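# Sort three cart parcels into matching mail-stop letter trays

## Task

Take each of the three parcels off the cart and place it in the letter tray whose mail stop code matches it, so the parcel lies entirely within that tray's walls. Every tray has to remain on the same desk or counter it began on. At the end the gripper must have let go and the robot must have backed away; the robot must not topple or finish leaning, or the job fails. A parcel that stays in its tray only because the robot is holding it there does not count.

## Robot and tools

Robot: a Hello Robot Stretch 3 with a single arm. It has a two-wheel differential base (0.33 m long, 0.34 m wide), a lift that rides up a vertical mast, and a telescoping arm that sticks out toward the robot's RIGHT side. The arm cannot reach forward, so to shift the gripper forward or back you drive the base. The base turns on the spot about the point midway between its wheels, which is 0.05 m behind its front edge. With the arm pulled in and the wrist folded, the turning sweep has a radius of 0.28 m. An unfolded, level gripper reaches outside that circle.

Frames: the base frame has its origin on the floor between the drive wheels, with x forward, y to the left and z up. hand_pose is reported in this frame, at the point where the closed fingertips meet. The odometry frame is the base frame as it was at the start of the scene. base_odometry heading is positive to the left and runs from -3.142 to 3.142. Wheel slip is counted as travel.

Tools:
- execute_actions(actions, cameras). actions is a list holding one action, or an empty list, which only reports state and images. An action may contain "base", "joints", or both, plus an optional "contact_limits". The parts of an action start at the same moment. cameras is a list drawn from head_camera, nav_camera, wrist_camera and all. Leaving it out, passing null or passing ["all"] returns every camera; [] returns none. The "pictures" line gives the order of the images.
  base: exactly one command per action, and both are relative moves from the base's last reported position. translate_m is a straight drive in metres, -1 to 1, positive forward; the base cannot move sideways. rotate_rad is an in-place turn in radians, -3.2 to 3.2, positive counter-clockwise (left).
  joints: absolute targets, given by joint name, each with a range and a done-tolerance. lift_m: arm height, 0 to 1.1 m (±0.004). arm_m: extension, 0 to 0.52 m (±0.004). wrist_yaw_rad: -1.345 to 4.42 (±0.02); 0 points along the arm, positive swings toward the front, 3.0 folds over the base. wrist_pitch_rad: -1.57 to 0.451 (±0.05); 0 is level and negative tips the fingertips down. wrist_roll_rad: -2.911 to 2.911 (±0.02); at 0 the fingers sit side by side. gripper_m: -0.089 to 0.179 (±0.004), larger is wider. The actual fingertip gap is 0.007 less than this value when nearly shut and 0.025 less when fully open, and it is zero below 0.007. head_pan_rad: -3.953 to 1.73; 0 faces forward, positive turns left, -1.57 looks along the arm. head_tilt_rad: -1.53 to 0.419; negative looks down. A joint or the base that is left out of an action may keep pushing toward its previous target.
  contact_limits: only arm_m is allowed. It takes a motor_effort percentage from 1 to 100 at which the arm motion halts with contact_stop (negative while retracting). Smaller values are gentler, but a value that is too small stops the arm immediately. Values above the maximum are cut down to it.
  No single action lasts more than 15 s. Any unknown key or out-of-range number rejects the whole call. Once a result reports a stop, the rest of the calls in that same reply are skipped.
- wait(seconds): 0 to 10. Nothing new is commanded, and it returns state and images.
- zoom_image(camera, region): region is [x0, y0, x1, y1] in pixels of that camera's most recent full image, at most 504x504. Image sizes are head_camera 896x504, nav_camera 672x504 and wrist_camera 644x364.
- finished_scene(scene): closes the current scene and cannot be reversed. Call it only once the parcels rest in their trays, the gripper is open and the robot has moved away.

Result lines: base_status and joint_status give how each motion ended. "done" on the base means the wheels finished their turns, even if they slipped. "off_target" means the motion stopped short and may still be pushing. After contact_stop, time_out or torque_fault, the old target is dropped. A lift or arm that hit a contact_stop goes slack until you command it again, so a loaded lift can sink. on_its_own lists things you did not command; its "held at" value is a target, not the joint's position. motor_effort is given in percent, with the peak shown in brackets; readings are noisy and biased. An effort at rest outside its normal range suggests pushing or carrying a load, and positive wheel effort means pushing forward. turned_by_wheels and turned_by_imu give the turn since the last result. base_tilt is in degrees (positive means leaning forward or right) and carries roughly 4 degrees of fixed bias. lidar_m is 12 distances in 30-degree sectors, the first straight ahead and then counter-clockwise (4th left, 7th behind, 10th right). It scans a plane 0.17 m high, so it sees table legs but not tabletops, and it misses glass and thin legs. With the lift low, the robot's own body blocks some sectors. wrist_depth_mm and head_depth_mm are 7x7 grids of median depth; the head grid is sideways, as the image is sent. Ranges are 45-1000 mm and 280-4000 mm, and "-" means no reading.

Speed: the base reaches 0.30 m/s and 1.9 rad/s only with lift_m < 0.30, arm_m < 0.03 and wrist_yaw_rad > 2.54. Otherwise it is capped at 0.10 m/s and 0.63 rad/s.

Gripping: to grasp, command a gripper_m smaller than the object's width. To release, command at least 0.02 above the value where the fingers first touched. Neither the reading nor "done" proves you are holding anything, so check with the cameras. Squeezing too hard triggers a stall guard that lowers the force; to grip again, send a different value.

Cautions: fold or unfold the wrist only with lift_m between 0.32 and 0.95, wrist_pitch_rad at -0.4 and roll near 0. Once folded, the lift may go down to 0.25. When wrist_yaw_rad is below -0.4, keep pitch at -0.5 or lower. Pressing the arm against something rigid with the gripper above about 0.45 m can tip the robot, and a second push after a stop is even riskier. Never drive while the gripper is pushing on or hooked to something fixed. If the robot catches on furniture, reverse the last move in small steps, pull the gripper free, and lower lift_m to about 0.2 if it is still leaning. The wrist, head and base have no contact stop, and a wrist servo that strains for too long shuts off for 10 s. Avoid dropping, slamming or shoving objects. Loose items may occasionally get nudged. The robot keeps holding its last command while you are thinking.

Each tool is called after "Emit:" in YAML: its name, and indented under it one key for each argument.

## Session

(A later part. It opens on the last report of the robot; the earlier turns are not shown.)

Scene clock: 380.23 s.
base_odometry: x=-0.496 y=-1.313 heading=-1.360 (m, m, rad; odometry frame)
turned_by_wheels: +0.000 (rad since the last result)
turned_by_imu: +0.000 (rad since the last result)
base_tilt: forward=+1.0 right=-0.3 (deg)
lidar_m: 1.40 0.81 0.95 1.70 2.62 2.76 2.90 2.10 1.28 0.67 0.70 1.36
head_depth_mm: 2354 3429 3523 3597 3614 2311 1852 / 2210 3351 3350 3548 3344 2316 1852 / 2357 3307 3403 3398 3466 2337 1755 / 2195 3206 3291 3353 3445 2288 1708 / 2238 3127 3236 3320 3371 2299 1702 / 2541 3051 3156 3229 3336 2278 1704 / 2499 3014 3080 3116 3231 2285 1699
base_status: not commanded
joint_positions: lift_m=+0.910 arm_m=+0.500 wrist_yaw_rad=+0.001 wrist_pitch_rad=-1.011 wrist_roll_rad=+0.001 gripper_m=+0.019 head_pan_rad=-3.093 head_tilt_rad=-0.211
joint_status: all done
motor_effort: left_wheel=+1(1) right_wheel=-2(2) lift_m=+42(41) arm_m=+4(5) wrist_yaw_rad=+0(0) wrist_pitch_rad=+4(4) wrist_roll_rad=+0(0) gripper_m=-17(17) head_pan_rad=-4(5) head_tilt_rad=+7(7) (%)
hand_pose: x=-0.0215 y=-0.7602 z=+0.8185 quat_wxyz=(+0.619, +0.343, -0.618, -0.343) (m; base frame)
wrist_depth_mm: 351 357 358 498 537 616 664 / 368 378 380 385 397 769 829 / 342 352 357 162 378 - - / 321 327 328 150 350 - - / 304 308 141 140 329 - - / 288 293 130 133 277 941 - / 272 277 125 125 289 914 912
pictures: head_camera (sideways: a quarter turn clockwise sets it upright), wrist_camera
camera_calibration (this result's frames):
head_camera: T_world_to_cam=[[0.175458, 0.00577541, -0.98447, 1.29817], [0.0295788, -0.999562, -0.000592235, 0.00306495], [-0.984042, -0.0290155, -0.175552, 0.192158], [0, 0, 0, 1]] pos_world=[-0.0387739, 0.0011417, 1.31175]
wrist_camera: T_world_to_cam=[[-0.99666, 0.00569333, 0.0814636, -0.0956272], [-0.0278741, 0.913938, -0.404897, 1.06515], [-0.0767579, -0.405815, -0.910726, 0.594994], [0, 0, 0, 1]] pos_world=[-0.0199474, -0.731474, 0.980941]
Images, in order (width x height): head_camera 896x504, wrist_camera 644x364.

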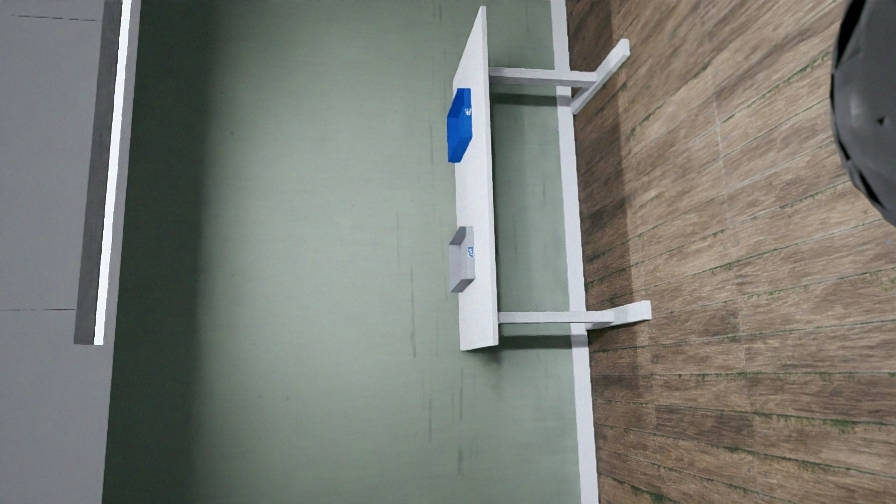

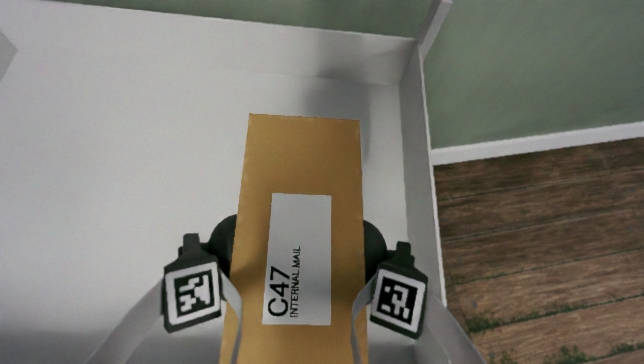

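Emit:
execute_actions:
  actions:
    - {"base":{"translate_m":-1.0},"joints":{"lift_m":0.97,"arm_m":0.05}}
  cameras: []

Emit:
execute_actions:
  actions:
    - {"base":{"translate_m":-1.0},"joints":{"head_pan_rad":-3.0,"head_tilt_rad":-0.55}}

Scene clock: 401.73 s.
base_odometry: x=-0.706 y=-0.335 heading=-1.360 (m, m, rad; odometry frame)
turned_by_wheels: +0.000 (rad since the last result)
turned_by_imu: -0.002 (rad since the last result)
base_tilt: forward=+1.1 right=-0.5 (deg)
lidar_m: 1.77 1.78 2.09 2.11 2.16 2.30 1.92 2.37 1.51 1.34 1.23 1.09
head_depth_mm: 2347 2406 2522 2555 2204 2537 - / 2275 2334 2437 2500 2597 2576 - / 2237 2290 2390 2414 2139 2582 - / 2194 2250 2326 2358 2128 2291 1708 / 2107 2221 2255 2332 1964 2181 1711 / 2093 2138 2221 2289 2366 2331 1702 / 2042 2124 2186 2237 2294 2287 1692
base_status: done
joint_positions: lift_m=+0.970 arm_m=+0.050 wrist_yaw_rad=+0.001 wrist_pitch_rad=-1.012 wrist_roll_rad=+0.001 gripper_m=+0.019 head_pan_rad=-3.093 head_tilt_rad=-0.211
joint_status: all done
motor_effort: left_wheel=+1(3) right_wheel=-2(10) lift_m=+41(47) arm_m=-6(1) wrist_yaw_rad=+0(0) wrist_pitch_rad=+4(4) wrist_roll_rad=+0(0) gripper_m=-18(17) head_pan_rad=-4(4) head_tilt_rad=+7(7) (%)
hand_pose: x=-0.0215 y=-0.3106 z=+0.8784 quat_wxyz=(+0.618, +0.343, -0.618, -0.343) (m; base frame)
wrist_depth_mm: - - - - - - - / - - - - - - - / - - - 161 - - - / - - - 149 - - - / - - 140 140 - - - / 915 946 130 132 - - - / 881 879 125 125 931 952 -
pictures: none
No camera images: the call's "cameras" was empty. Leave "cameras" out to get every camera's image.

Scene clock: 412.70 s.
base_odometry: x=-0.915 y=+0.642 heading=-1.360 (m, m, rad; odometry frame)
turned_by_wheels: +0.000 (rad since the last result)
turned_by_imu: -0.003 (rad since the last result)
base_tilt: forward=+0.9 right=-0.4 (deg)
lidar_m: 2.75 2.75 2.21 1.90 2.21 1.42 1.40 0.95 1.67 1.52 1.56 1.86
head_depth_mm: 1206 1311 1446 1380 - - - / 1196 1300 1433 1378 - - - / 1177 1285 1415 1214 - - - / 1168 1274 1402 1204 879 1567 - / 1155 1255 1385 1205 878 1595 - / 1141 1246 1352 1199 872 757 - / 1125 1232 1344 1347 868 753 -
base_status: done
joint_positions: lift_m=+0.970 arm_m=+0.050 wrist_yaw_rad=+0.001 wrist_pitch_rad=-1.012 wrist_roll_rad=+0.001 gripper_m=+0.019 head_pan_rad=-3.007 head_tilt_rad=-0.543
joint_status: all done
motor_effort: left_wheel=+2(1) right_wheel=-2(7) lift_m=+41(41) arm_m=-5(5) wrist_yaw_rad=+0(0) wrist_pitch_rad=+4(4) wrist_roll_rad=+0(0) gripper_m=-18(18) head_pan_rad=+4(17) head_tilt_rad=-4(34) (%)
hand_pose: x=-0.0215 y=-0.3106 z=+0.8784 quat_wxyz=(+0.618, +0.343, -0.618, -0.343) (m; base frame)
wrist_depth_mm: - - - - - - - / - - - - - - - / - - - 161 - - - / - - - 150 - - - / - - 141 141 - - - / 920 906 130 133 - - - / 864 913 125 125 925 936 933
pictures: head_camera (sideways: a quarter turn clockwise sets it upright), nav_camera (sideways: a quarter turn counterclockwise sets it upright), wrist_camera
camera_calibration (this result's frames):
head_camera: T_world_to_cam=[[0.482634, 0.0624682, -0.873592, 1.15154], [0.116222, -0.9932, -0.00681184, 0.0106321], [-0.868077, -0.0982429, -0.486612, 0.596272], [0, 0, 0, 1]] pos_world=[-0.0393995, -0.00279558, 1.2962]
nav_camera: T_world_to_cam=[[-0.523733, -0.07756, 0.848344, -1.05814], [-0.15746, 0.987501, -0.00692712, 0.0650203], [-0.837203, -0.137208, -0.5294, 0.651107], [0, 0, 0, 1]] pos_world=[0.00116422, -0.0569396, 1.24281]
wrist_camera: T_world_to_cam=[[-0.99666, 0.0056363, 0.0814681, -0.103091], [-0.0278739, 0.914223, -0.404252, 0.678057], [-0.0767585, -0.405172, -0.911012, 0.832464], [0, 0, 0, 1]] pos_world=[-0.0199475, -0.282023, 1.04089]
Images, in order (width x height): head_camera 896x504, nav_camera 672x504, wrist_camera 644x364.

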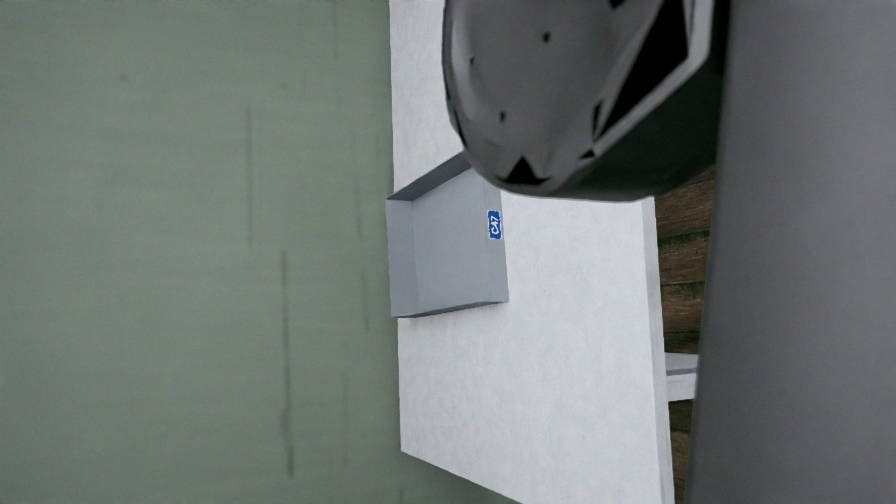

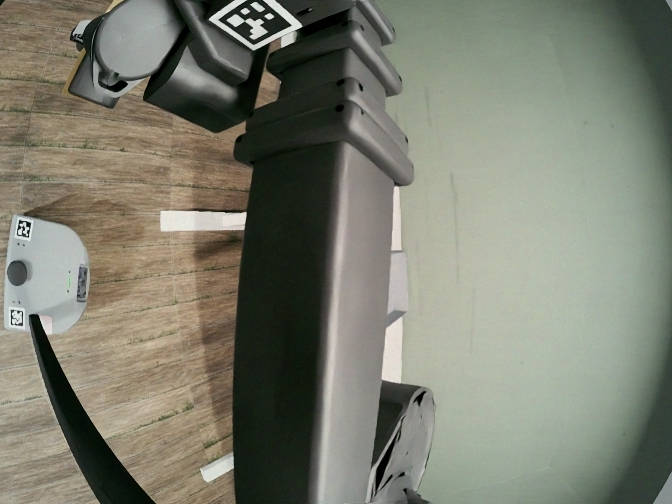

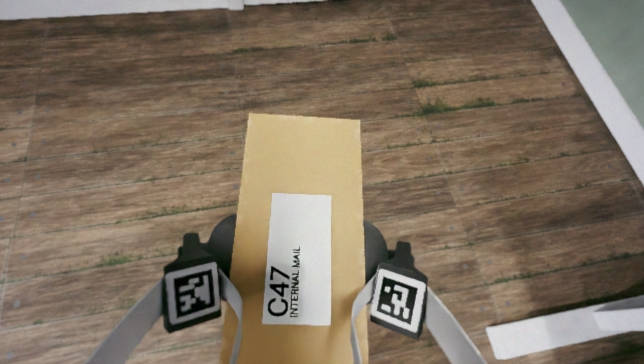

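Emit:
execute_actions:
  actions:
    - {"base":{"translate_m":-0.30},"joints":{"arm_m":0.2,"lift_m":0.95}}
  cameras: []

Emit:
execute_actions:
  actions:
    - {"base":{"rotate_rad":-1.435},"joints":{"arm_m":0.485,"head_pan_rad":-1.4,"head_tilt_rad":-0.65}}

Scene clock: 431.50 s.
base_odometry: x=-0.978 y=+0.936 heading=-1.360 (m, m, rad; odometry frame)
turned_by_wheels: +0.000 (rad since the last result)
turned_by_imu: -0.001 (rad since the last result)
base_tilt: forward=+1.0 right=-0.5 (deg)
lidar_m: 2.61 3.03 2.09 1.92 1.19 1.19 1.10 0.68 1.32 1.60 1.61 1.94
head_depth_mm: 946 1033 1136 1213 - - - / 936 1016 1123 1206 - - - / 929 1011 1108 1176 928 667 - / 913 997 1092 1156 875 690 - / 907 986 1077 1146 869 686 - / 893 975 1065 1144 873 695 - / 886 958 1061 1128 870 694 -
base_status: done
joint_positions: lift_m=+0.950 arm_m=+0.200 wrist_yaw_rad=+0.001 wrist_pitch_rad=-1.012 wrist_roll_rad=+0.001 gripper_m=+0.019 head_pan_rad=-3.007 head_tilt_rad=-0.543
joint_status: all done
motor_effort: left_wheel=+1(2) right_wheel=-1(6) lift_m=+29(36) arm_m=+4(6) wrist_yaw_rad=+0(0) wrist_pitch_rad=+4(4) wrist_roll_rad=+0(0) gripper_m=-18(17) head_pan_rad=+5(4) head_tilt_rad=-4(5) (%)
hand_pose: x=-0.0215 y=-0.4600 z=+0.8588 quat_wxyz=(+0.618, +0.343, -0.618, -0.343) (m; base frame)
wrist_depth_mm: - - - - - - - / - - - - - - - / - - - 161 - - - / - - - 149 - - - / 938 - 140 141 - - - / 891 938 130 133 - - - / 840 889 125 125 915 955 974
pictures: none
No camera images: the call's "cameras" was empty. Leave "cameras" out to get every camera's image.

Scene clock: 434.83 s.
base_odometry: x=-0.978 y=+0.936 heading=-2.795 (m, m, rad; odometry frame)
turned_by_wheels: -1.435 (rad since the last result)
turned_by_imu: -1.428 (rad since the last result)
base_tilt: forward=+1.0 right=-0.3 (deg)
lidar_m: 1.60 1.65 2.15 3.00 3.08 1.92 2.04 1.19 1.17 1.10 0.67 1.46
head_depth_mm: 889 967 1115 1028 779 639 563 / 893 966 1140 985 764 639 561 / 899 993 1100 899 760 636 561 / 901 1002 1118 1014 765 633 572 / 910 1009 1128 1015 781 633 570 / 916 1015 1144 1014 778 631 572 / 918 1018 1142 1280 773 626 1113
base_status: done
joint_positions: lift_m=+0.950 arm_m=+0.485 wrist_yaw_rad=+0.001 wrist_pitch_rad=-1.012 wrist_roll_rad=+0.001 gripper_m=+0.019 head_pan_rad=-1.407 head_tilt_rad=-0.642
joint_status: all done
motor_effort: left_wheel=+1(4) right_wheel=-2(9) lift_m=+29(29) arm_m=+4(3) wrist_yaw_rad=+0(0) wrist_pitch_rad=+4(4) wrist_roll_rad=+0(0) gripper_m=-18(18) head_pan_rad=+4(51) head_tilt_rad=-5(19) (%)
hand_pose: x=-0.0215 y=-0.7450 z=+0.8588 quat_wxyz=(+0.618, +0.343, -0.618, -0.343) (m; base frame)
wrist_depth_mm: 374 385 395 408 415 428 449 / 348 348 345 354 368 395 411 / 330 321 332 161 342 365 375 / 307 303 305 149 328 343 353 / 287 285 140 140 309 319 327 / 273 259 130 132 290 296 309 / 259 254 125 125 271 273 291
pictures: head_camera (sideways: a quarter turn clockwise sets it upright), nav_camera (sideways: a quarter turn counterclockwise sets it upright), wrist_camera
camera_calibration (this result's frames):
head_camera: T_world_to_cam=[[-0.0903326, 0.563373, -0.82125, 1.08679], [0.989226, 0.146149, -0.0085518, 0.00757096], [0.115207, -0.813174, -0.570505, 0.699425], [0, 0, 0, 1]] pos_world=[0.0101044, -0.0446179, 1.29161]
nav_camera: T_world_to_cam=[[0.106186, -0.601344, 0.791903, -0.988396], [-0.98257, -0.185662, -0.00923203, 0.0730532], [0.152578, -0.77712, -0.610577, 0.75068], [0, 0, 0, 1]] pos_world=[0.0621972, 0.00256574, 1.24174]
wrist_camera: T_world_to_cam=[[-0.99666, 0.0056691, 0.0814642, -0.0990221], [-0.0278233, 0.914324, -0.404027, 1.0671], [-0.0767751, -0.404944, -0.911112, 0.638868], [0, 0, 0, 1]] pos_world=[-0.019952, -0.716408, 1.02129]
Images, in order (width x height): head_camera 896x504, nav_camera 672x504, wrist_camera 644x364.

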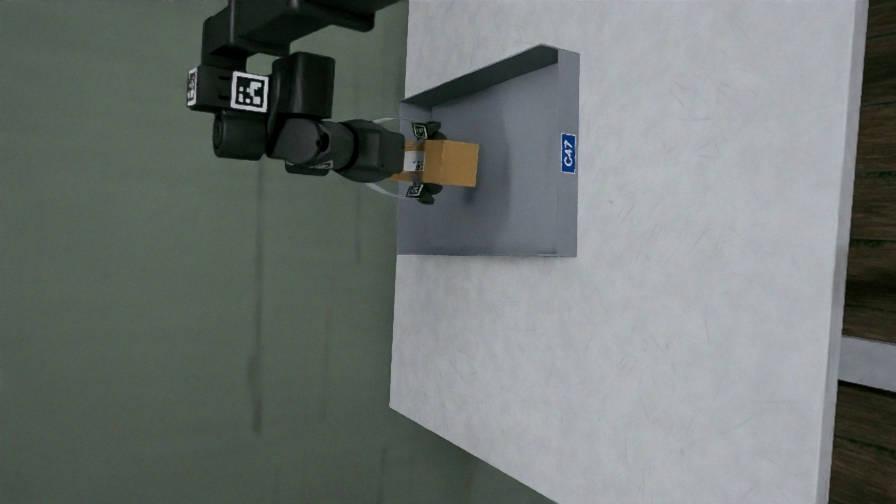

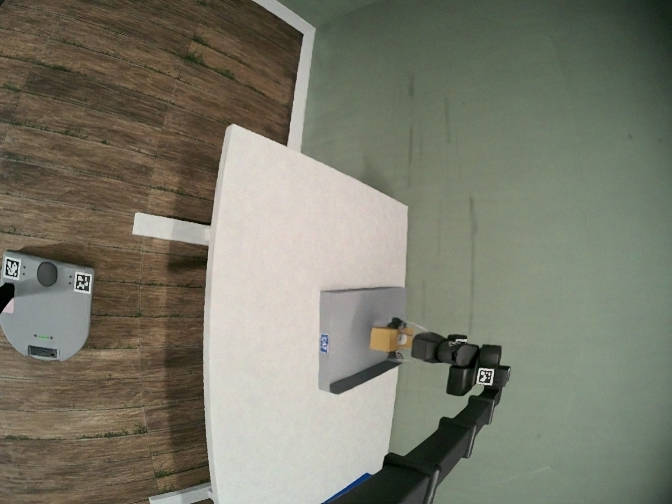

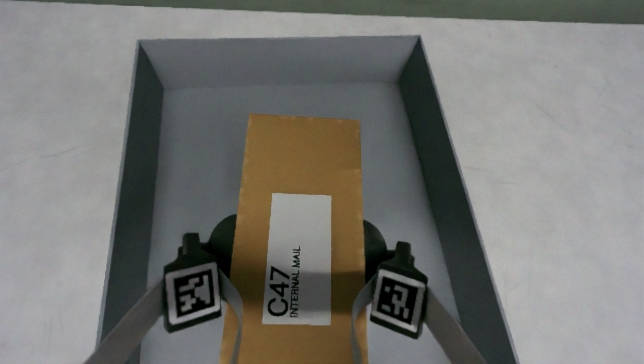

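Emit:
execute_actions:
  actions:
    - {"joints":{"lift_m":0.848,"arm_m":0.51}}
  cameras: ["head_camera"]

Scene clock: 442.07 s.
base_odometry: x=-0.978 y=+0.936 heading=-2.795 (m, m, rad; odometry frame)
turned_by_wheels: +0.000 (rad since the last result)
turned_by_imu: +0.000 (rad since the last result)
base_tilt: forward=+1.0 right=-0.4 (deg)
lidar_m: 1.60 1.65 2.15 3.01 3.06 1.91 2.03 1.19 1.17 1.10 0.67 1.46
head_depth_mm: 889 984 1079 - 766 621 561 / 894 991 1067 974 762 636 562 / 901 993 1091 959 762 635 560 / 904 998 1121 1015 764 634 571 / 912 1007 1127 1019 779 632 571 / 916 1013 1140 1014 774 628 572 / 916 1024 1144 1270 773 631 1115
base_status: not commanded
joint_positions: lift_m=+0.848 arm_m=+0.510 wrist_yaw_rad=+0.001 wrist_pitch_rad=-1.012 wrist_roll_rad=+0.001 gripper_m=+0.019 head_pan_rad=-1.407 head_tilt_rad=-0.642
joint_status: all done
motor_effort: left_wheel=+1(1) right_wheel=-1(2) lift_m=+28(29) arm_m=+4(8) wrist_yaw_rad=+0(0) wrist_pitch_rad=+4(4) wrist_roll_rad=+0(0) gripper_m=-18(18) head_pan_rad=+5(5) head_tilt_rad=-5(5) (%)
hand_pose: x=-0.0215 y=-0.7700 z=+0.7568 quat_wxyz=(+0.618, +0.343, -0.618, -0.343) (m; base frame)
wrist_depth_mm: 190 244 252 262 269 240 297 / 187 233 238 247 253 216 271 / 190 218 220 161 235 208 249 / 186 204 203 149 218 210 230 / 182 193 140 140 206 203 166 / 175 182 130 132 196 194 154 / 167 171 125 125 179 186 155
pictures: head_camera (sideways: a quarter turn clockwise sets it upright)
camera_calibration (this result's frames):
head_camera: T_world_to_cam=[[-0.0903348, 0.563384, -0.821242, 1.08678], [0.989226, 0.146149, -0.00855204, 0.00757127], [0.115206, -0.813166, -0.570516, 0.69944], [0, 0, 0, 1]] pos_world=[0.0101044, -0.0446178, 1.29161]
Images, in order (width x height): head_camera 896x504.

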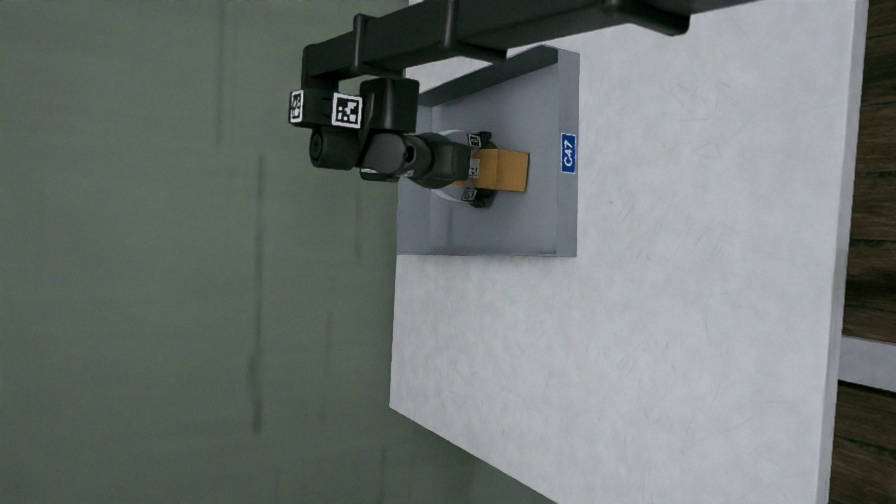

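Emit:
execute_actions:
  actions: []

Scene clock: 458.73 s.
base_odometry: x=-0.978 y=+0.936 heading=-2.795 (m, m, rad; odometry frame)
turned_by_wheels: +0.000 (rad since the last result)
turned_by_imu: +0.000 (rad since the last result)
base_tilt: forward=+1.1 right=-0.2 (deg)
lidar_m: 1.60 1.65 2.15 3.03 3.07 1.92 2.03 1.19 1.17 1.10 0.67 1.46
head_depth_mm: 890 984 1077 - 765 623 562 / 893 990 1068 971 763 638 561 / 900 993 1096 957 760 635 560 / 908 997 1127 1021 760 633 572 / 905 1009 1130 1013 779 634 570 / 916 1015 1136 1010 776 632 571 / 917 1026 1142 1281 773 630 1117
base_status: not commanded
joint_positions: lift_m=+0.848 arm_m=+0.510 wrist_yaw_rad=+0.001 wrist_pitch_rad=-1.012 wrist_roll_rad=+0.001 gripper_m=+0.019 head_pan_rad=-1.407 head_tilt_rad=-0.642
joint_status: all done
motor_effort: left_wheel=+1(1) right_wheel=-2(2) lift_m=+29(29) arm_m=+3(8) wrist_yaw_rad=+0(0) wrist_pitch_rad=+4(4) wrist_roll_rad=+0(0) gripper_m=-17(18) head_pan_rad=+4(5) head_tilt_rad=-5(5) (%)
hand_pose: x=-0.0215 y=-0.7700 z=+0.7568 quat_wxyz=(+0.618, +0.343, -0.618, -0.343) (m; base frame)
wrist_depth_mm: 191 247 252 261 267 240 295 / 187 233 240 246 252 214 270 / 188 219 221 161 234 207 249 / 186 204 203 150 218 212 229 / 182 192 140 140 206 204 167 / 176 181 131 132 197 195 154 / 167 170 125 125 179 186 155
pictures: head_camera (sideways: a quarter turn clockwise sets it upright), nav_camera (sideways: a quarter turn counterclockwise sets it upright), wrist_camera
camera_calibration (this result's frames):
head_camera: T_world_to_cam=[[-0.0903348, 0.563384, -0.821242, 1.08678], [0.989226, 0.146149, -0.00855204, 0.00757127], [0.115206, -0.813166, -0.570516, 0.69944], [0, 0, 0, 1]] pos_world=[0.0101044, -0.0446178, 1.29161]
nav_camera: T_world_to_cam=[[0.106189, -0.601355, 0.791894, -0.988385], [-0.98257, -0.185662, -0.00923235, 0.0730536], [0.152577, -0.777111, -0.610588, 0.750695], [0, 0, 0, 1]] pos_world=[0.062197, 0.0025666, 1.24174]
wrist_camera: T_world_to_cam=[[-0.99666, 0.00566594, 0.0814645, -0.0905743], [-0.0278233, 0.91434, -0.403991, 1.04873], [-0.0767752, -0.404909, -0.911128, 0.535861], [0, 0, 0, 1]] pos_world=[-0.019952, -0.741405, 0.919293]
Images, in order (width x height): head_camera 896x504, nav_camera 672x504, wrist_camera 644x364.

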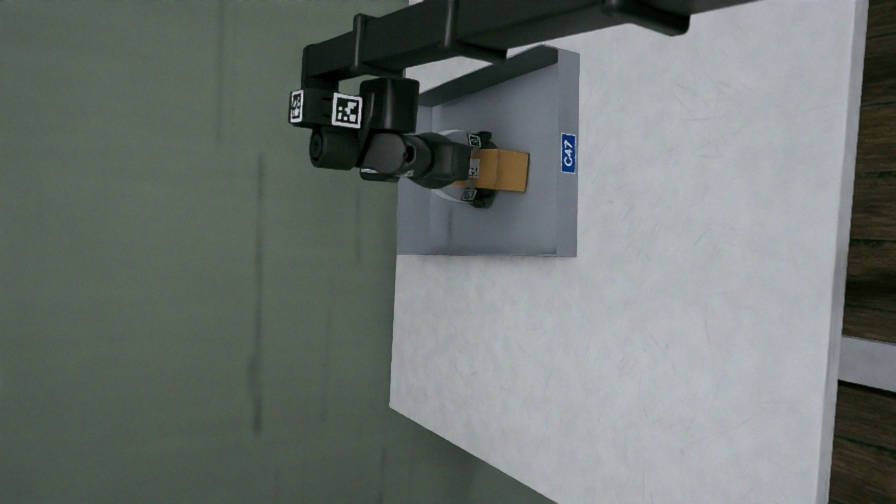

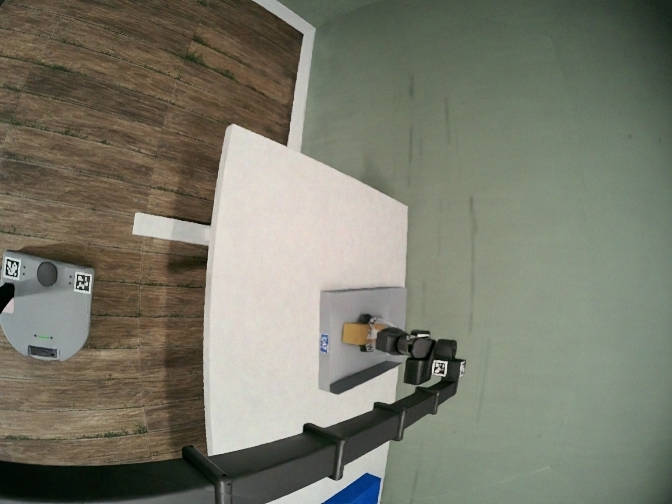

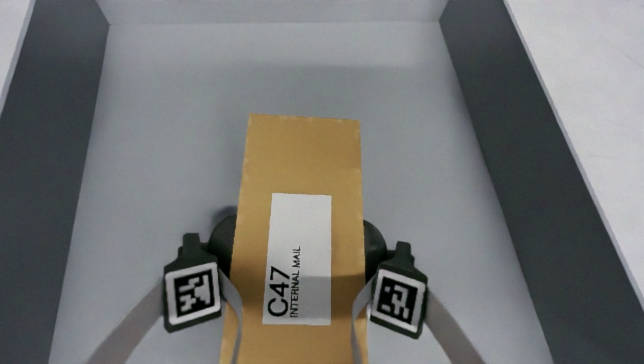

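Emit:
execute_actions:
  actions:
    - {"joints":{"gripper_m":0.09,"lift_m":0.843}}
  cameras: []

Emit:
execute_actions:
  actions:
    - {"joints":{"lift_m":0.94}}
  cameras: []

Emit:
execute_actions:
  actions:
    - {"joints":{"arm_m":0.1}}
  cameras: ["head_camera","nav_camera"]

Scene clock: 463.70 s.
base_odometry: x=-0.978 y=+0.936 heading=-2.795 (m, m, rad; odometry frame)
turned_by_wheels: +0.000 (rad since the last result)
turned_by_imu: +0.000 (rad since the last result)
base_tilt: forward=+1.0 right=-0.3 (deg)
lidar_m: 1.60 1.65 2.14 3.02 3.08 1.92 2.03 1.19 1.17 1.10 0.67 1.46
head_depth_mm: 889 978 1078 - 763 620 563 / 897 990 1072 972 766 636 560 / 900 993 1091 972 758 634 558 / 904 1004 1123 1015 764 633 573 / 909 1006 1131 1014 780 633 571 / 917 1015 1133 1013 777 630 569 / 923 1017 1141 1282 777 631 1117
base_status: not commanded
joint_positions: lift_m=+0.843 arm_m=+0.510 wrist_yaw_rad=+0.001 wrist_pitch_rad=-1.012 wrist_roll_rad=+0.001 gripper_m=+0.090 head_pan_rad=-1.407 head_tilt_rad=-0.642
joint_status: all done
motor_effort: left_wheel=+1(1) right_wheel=-2(2) lift_m=+29(31) arm_m=+4(4) wrist_yaw_rad=+0(0) wrist_pitch_rad=+4(4) wrist_roll_rad=+0(0) gripper_m=+0(79) head_pan_rad=+5(5) head_tilt_rad=-5(5) (%)
hand_pose: x=-0.0215 y=-0.7700 z=+0.7518 quat_wxyz=(+0.618, +0.343, -0.618, -0.343) (m; base frame)
wrist_depth_mm: 189 240 249 256 265 226 289 / 188 228 234 240 247 204 266 / 189 212 215 163 229 207 242 / 186 200 199 152 213 210 172 / 179 187 144 142 201 201 159 / 173 - 134 133 - 191 153 / 164 165 127 127 176 182 155
pictures: none
No camera images: the call's "cameras" was empty. Leave "cameras" out to get every camera's image.

Scene clock: 465.40 s.
base_odometry: x=-0.978 y=+0.936 heading=-2.795 (m, m, rad; odometry frame)
turned_by_wheels: +0.000 (rad since the last result)
turned_by_imu: +0.000 (rad since the last result)
base_tilt: forward=+1.0 right=-0.3 (deg)
lidar_m: 1.60 1.65 2.14 3.03 3.08 1.92 2.03 1.19 1.17 1.10 0.67 1.46
head_depth_mm: 888 962 1143 1031 778 639 562 / 895 973 1133 980 764 637 561 / 898 992 1097 938 763 636 559 / 906 1001 1123 1014 766 636 572 / 909 1012 1131 1014 781 632 569 / 913 1012 1139 1007 776 629 569 / 921 1018 1143 1275 776 628 1123
base_status: not commanded
joint_positions: lift_m=+0.940 arm_m=+0.510 wrist_yaw_rad=+0.001 wrist_pitch_rad=-1.012 wrist_roll_rad=+0.001 gripper_m=+0.090 head_pan_rad=-1.407 head_tilt_rad=-0.642
joint_status: all done
motor_effort: left_wheel=+1(1) right_wheel=-2(2) lift_m=+40(44) arm_m=+4(4) wrist_yaw_rad=+0(0) wrist_pitch_rad=+4(4) wrist_roll_rad=+0(0) gripper_m=+0(0) head_pan_rad=+5(5) head_tilt_rad=-5(5) (%)
hand_pose: x=-0.0215 y=-0.7700 z=+0.8484 quat_wxyz=(+0.618, +0.343, -0.618, -0.343) (m; base frame)
wrist_depth_mm: 363 369 384 394 405 438 445 / 339 303 309 327 335 384 394 / 315 313 325 337 336 355 366 / 294 291 305 313 316 329 336 / 277 252 284 242 298 306 319 / 263 - 266 229 - 287 297 / 252 247 250 215 262 269 282
pictures: none
No camera images: the call's "cameras" was empty. Leave "cameras" out to get every camera's image.

Scene clock: 469.60 s.
base_odometry: x=-0.978 y=+0.936 heading=-2.795 (m, m, rad; odometry frame)
turned_by_wheels: +0.000 (rad since the last result)
turned_by_imu: +0.000 (rad since the last result)
base_tilt: forward=+1.0 right=-0.3 (deg)
lidar_m: 1.60 1.65 2.14 3.03 3.08 1.92 2.03 1.20 1.17 1.10 0.67 1.46
head_depth_mm: 887 981 1102 1151 - - 564 / 896 993 1107 1061 - - 562 / 903 996 1114 1029 758 - 560 / 906 997 1119 1015 765 621 571 / 914 1017 1129 1014 778 633 572 / 919 1012 1140 1012 777 631 569 / 925 1021 1147 1270 774 632 1124
base_status: not commanded
joint_positions: lift_m=+0.940 arm_m=+0.100 wrist_yaw_rad=+0.001 wrist_pitch_rad=-1.012 wrist_roll_rad=+0.001 gripper_m=+0.090 head_pan_rad=-1.407 head_tilt_rad=-0.642
joint_status: all done
motor_effort: left_wheel=+1(1) right_wheel=-2(1) lift_m=+40(40) arm_m=-5(8) wrist_yaw_rad=+0(0) wrist_pitch_rad=+4(4) wrist_roll_rad=+0(0) gripper_m=+0(0) head_pan_rad=+4(4) head_tilt_rad=-5(5) (%)
hand_pose: x=-0.0215 y=-0.3606 z=+0.8484 quat_wxyz=(+0.618, +0.343, -0.618, -0.343) (m; base frame)
wrist_depth_mm: 363 371 379 368 382 415 439 / 339 348 353 365 373 381 399 / 318 320 332 341 347 354 369 / 295 303 308 318 327 331 337 / 280 286 291 295 306 312 318 / 264 - 274 280 - 294 301 / 253 253 260 263 268 280 286
pictures: head_camera (sideways: a quarter turn clockwise sets it upright), nav_camera (sideways: a quarter turn counterclockwise sets it upright)
camera_calibration (this result's frames):
head_camera: T_world_to_cam=[[-0.0903895, 0.563385, -0.821235, 1.08677], [0.989212, 0.146243, -0.00855224, 0.00757162], [0.115281, -0.813149, -0.570526, 0.699452], [0, 0, 0, 1]] pos_world=[0.0101086, -0.0446173, 1.29161]
nav_camera: T_world_to_cam=[[0.106247, -0.601354, 0.791887, -0.988376], [-0.982553, -0.185755, -0.00923262, 0.0730539], [0.152649, -0.77709, -0.610598, 0.750706], [0, 0, 0, 1]] pos_world=[0.0621967, 0.00257257, 1.24174]
Images, in order (width x height): head_camera 896x504, nav_camera 672x504.

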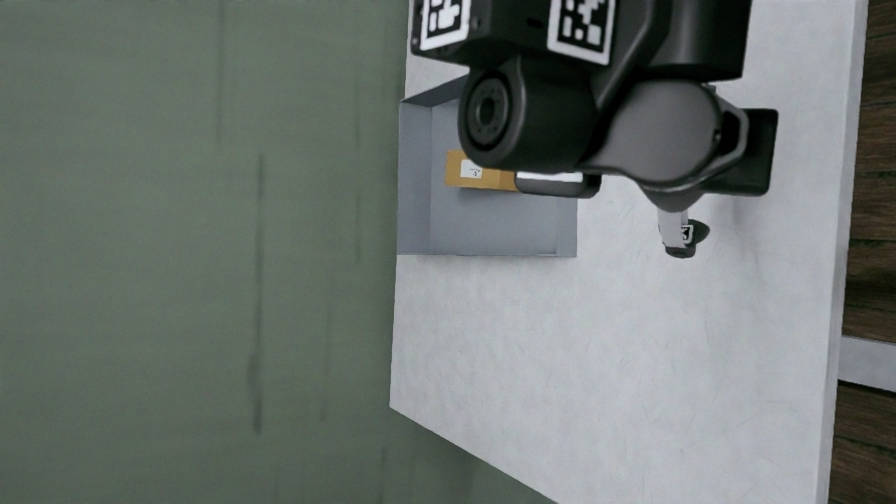

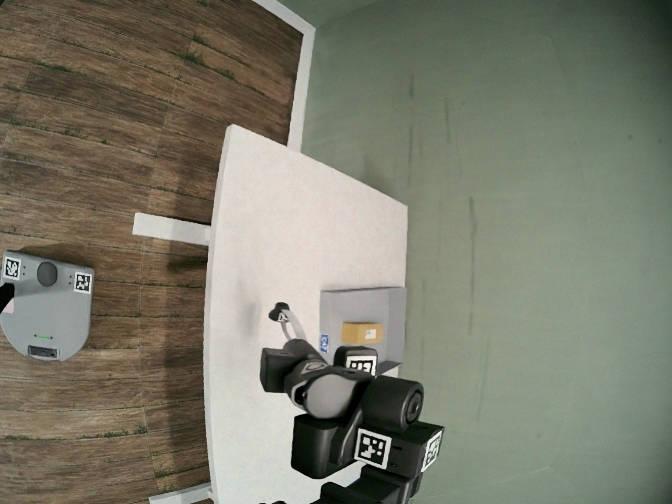

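Emit:
finished_scene:
  scene: 1

The scene is finished: the task was done.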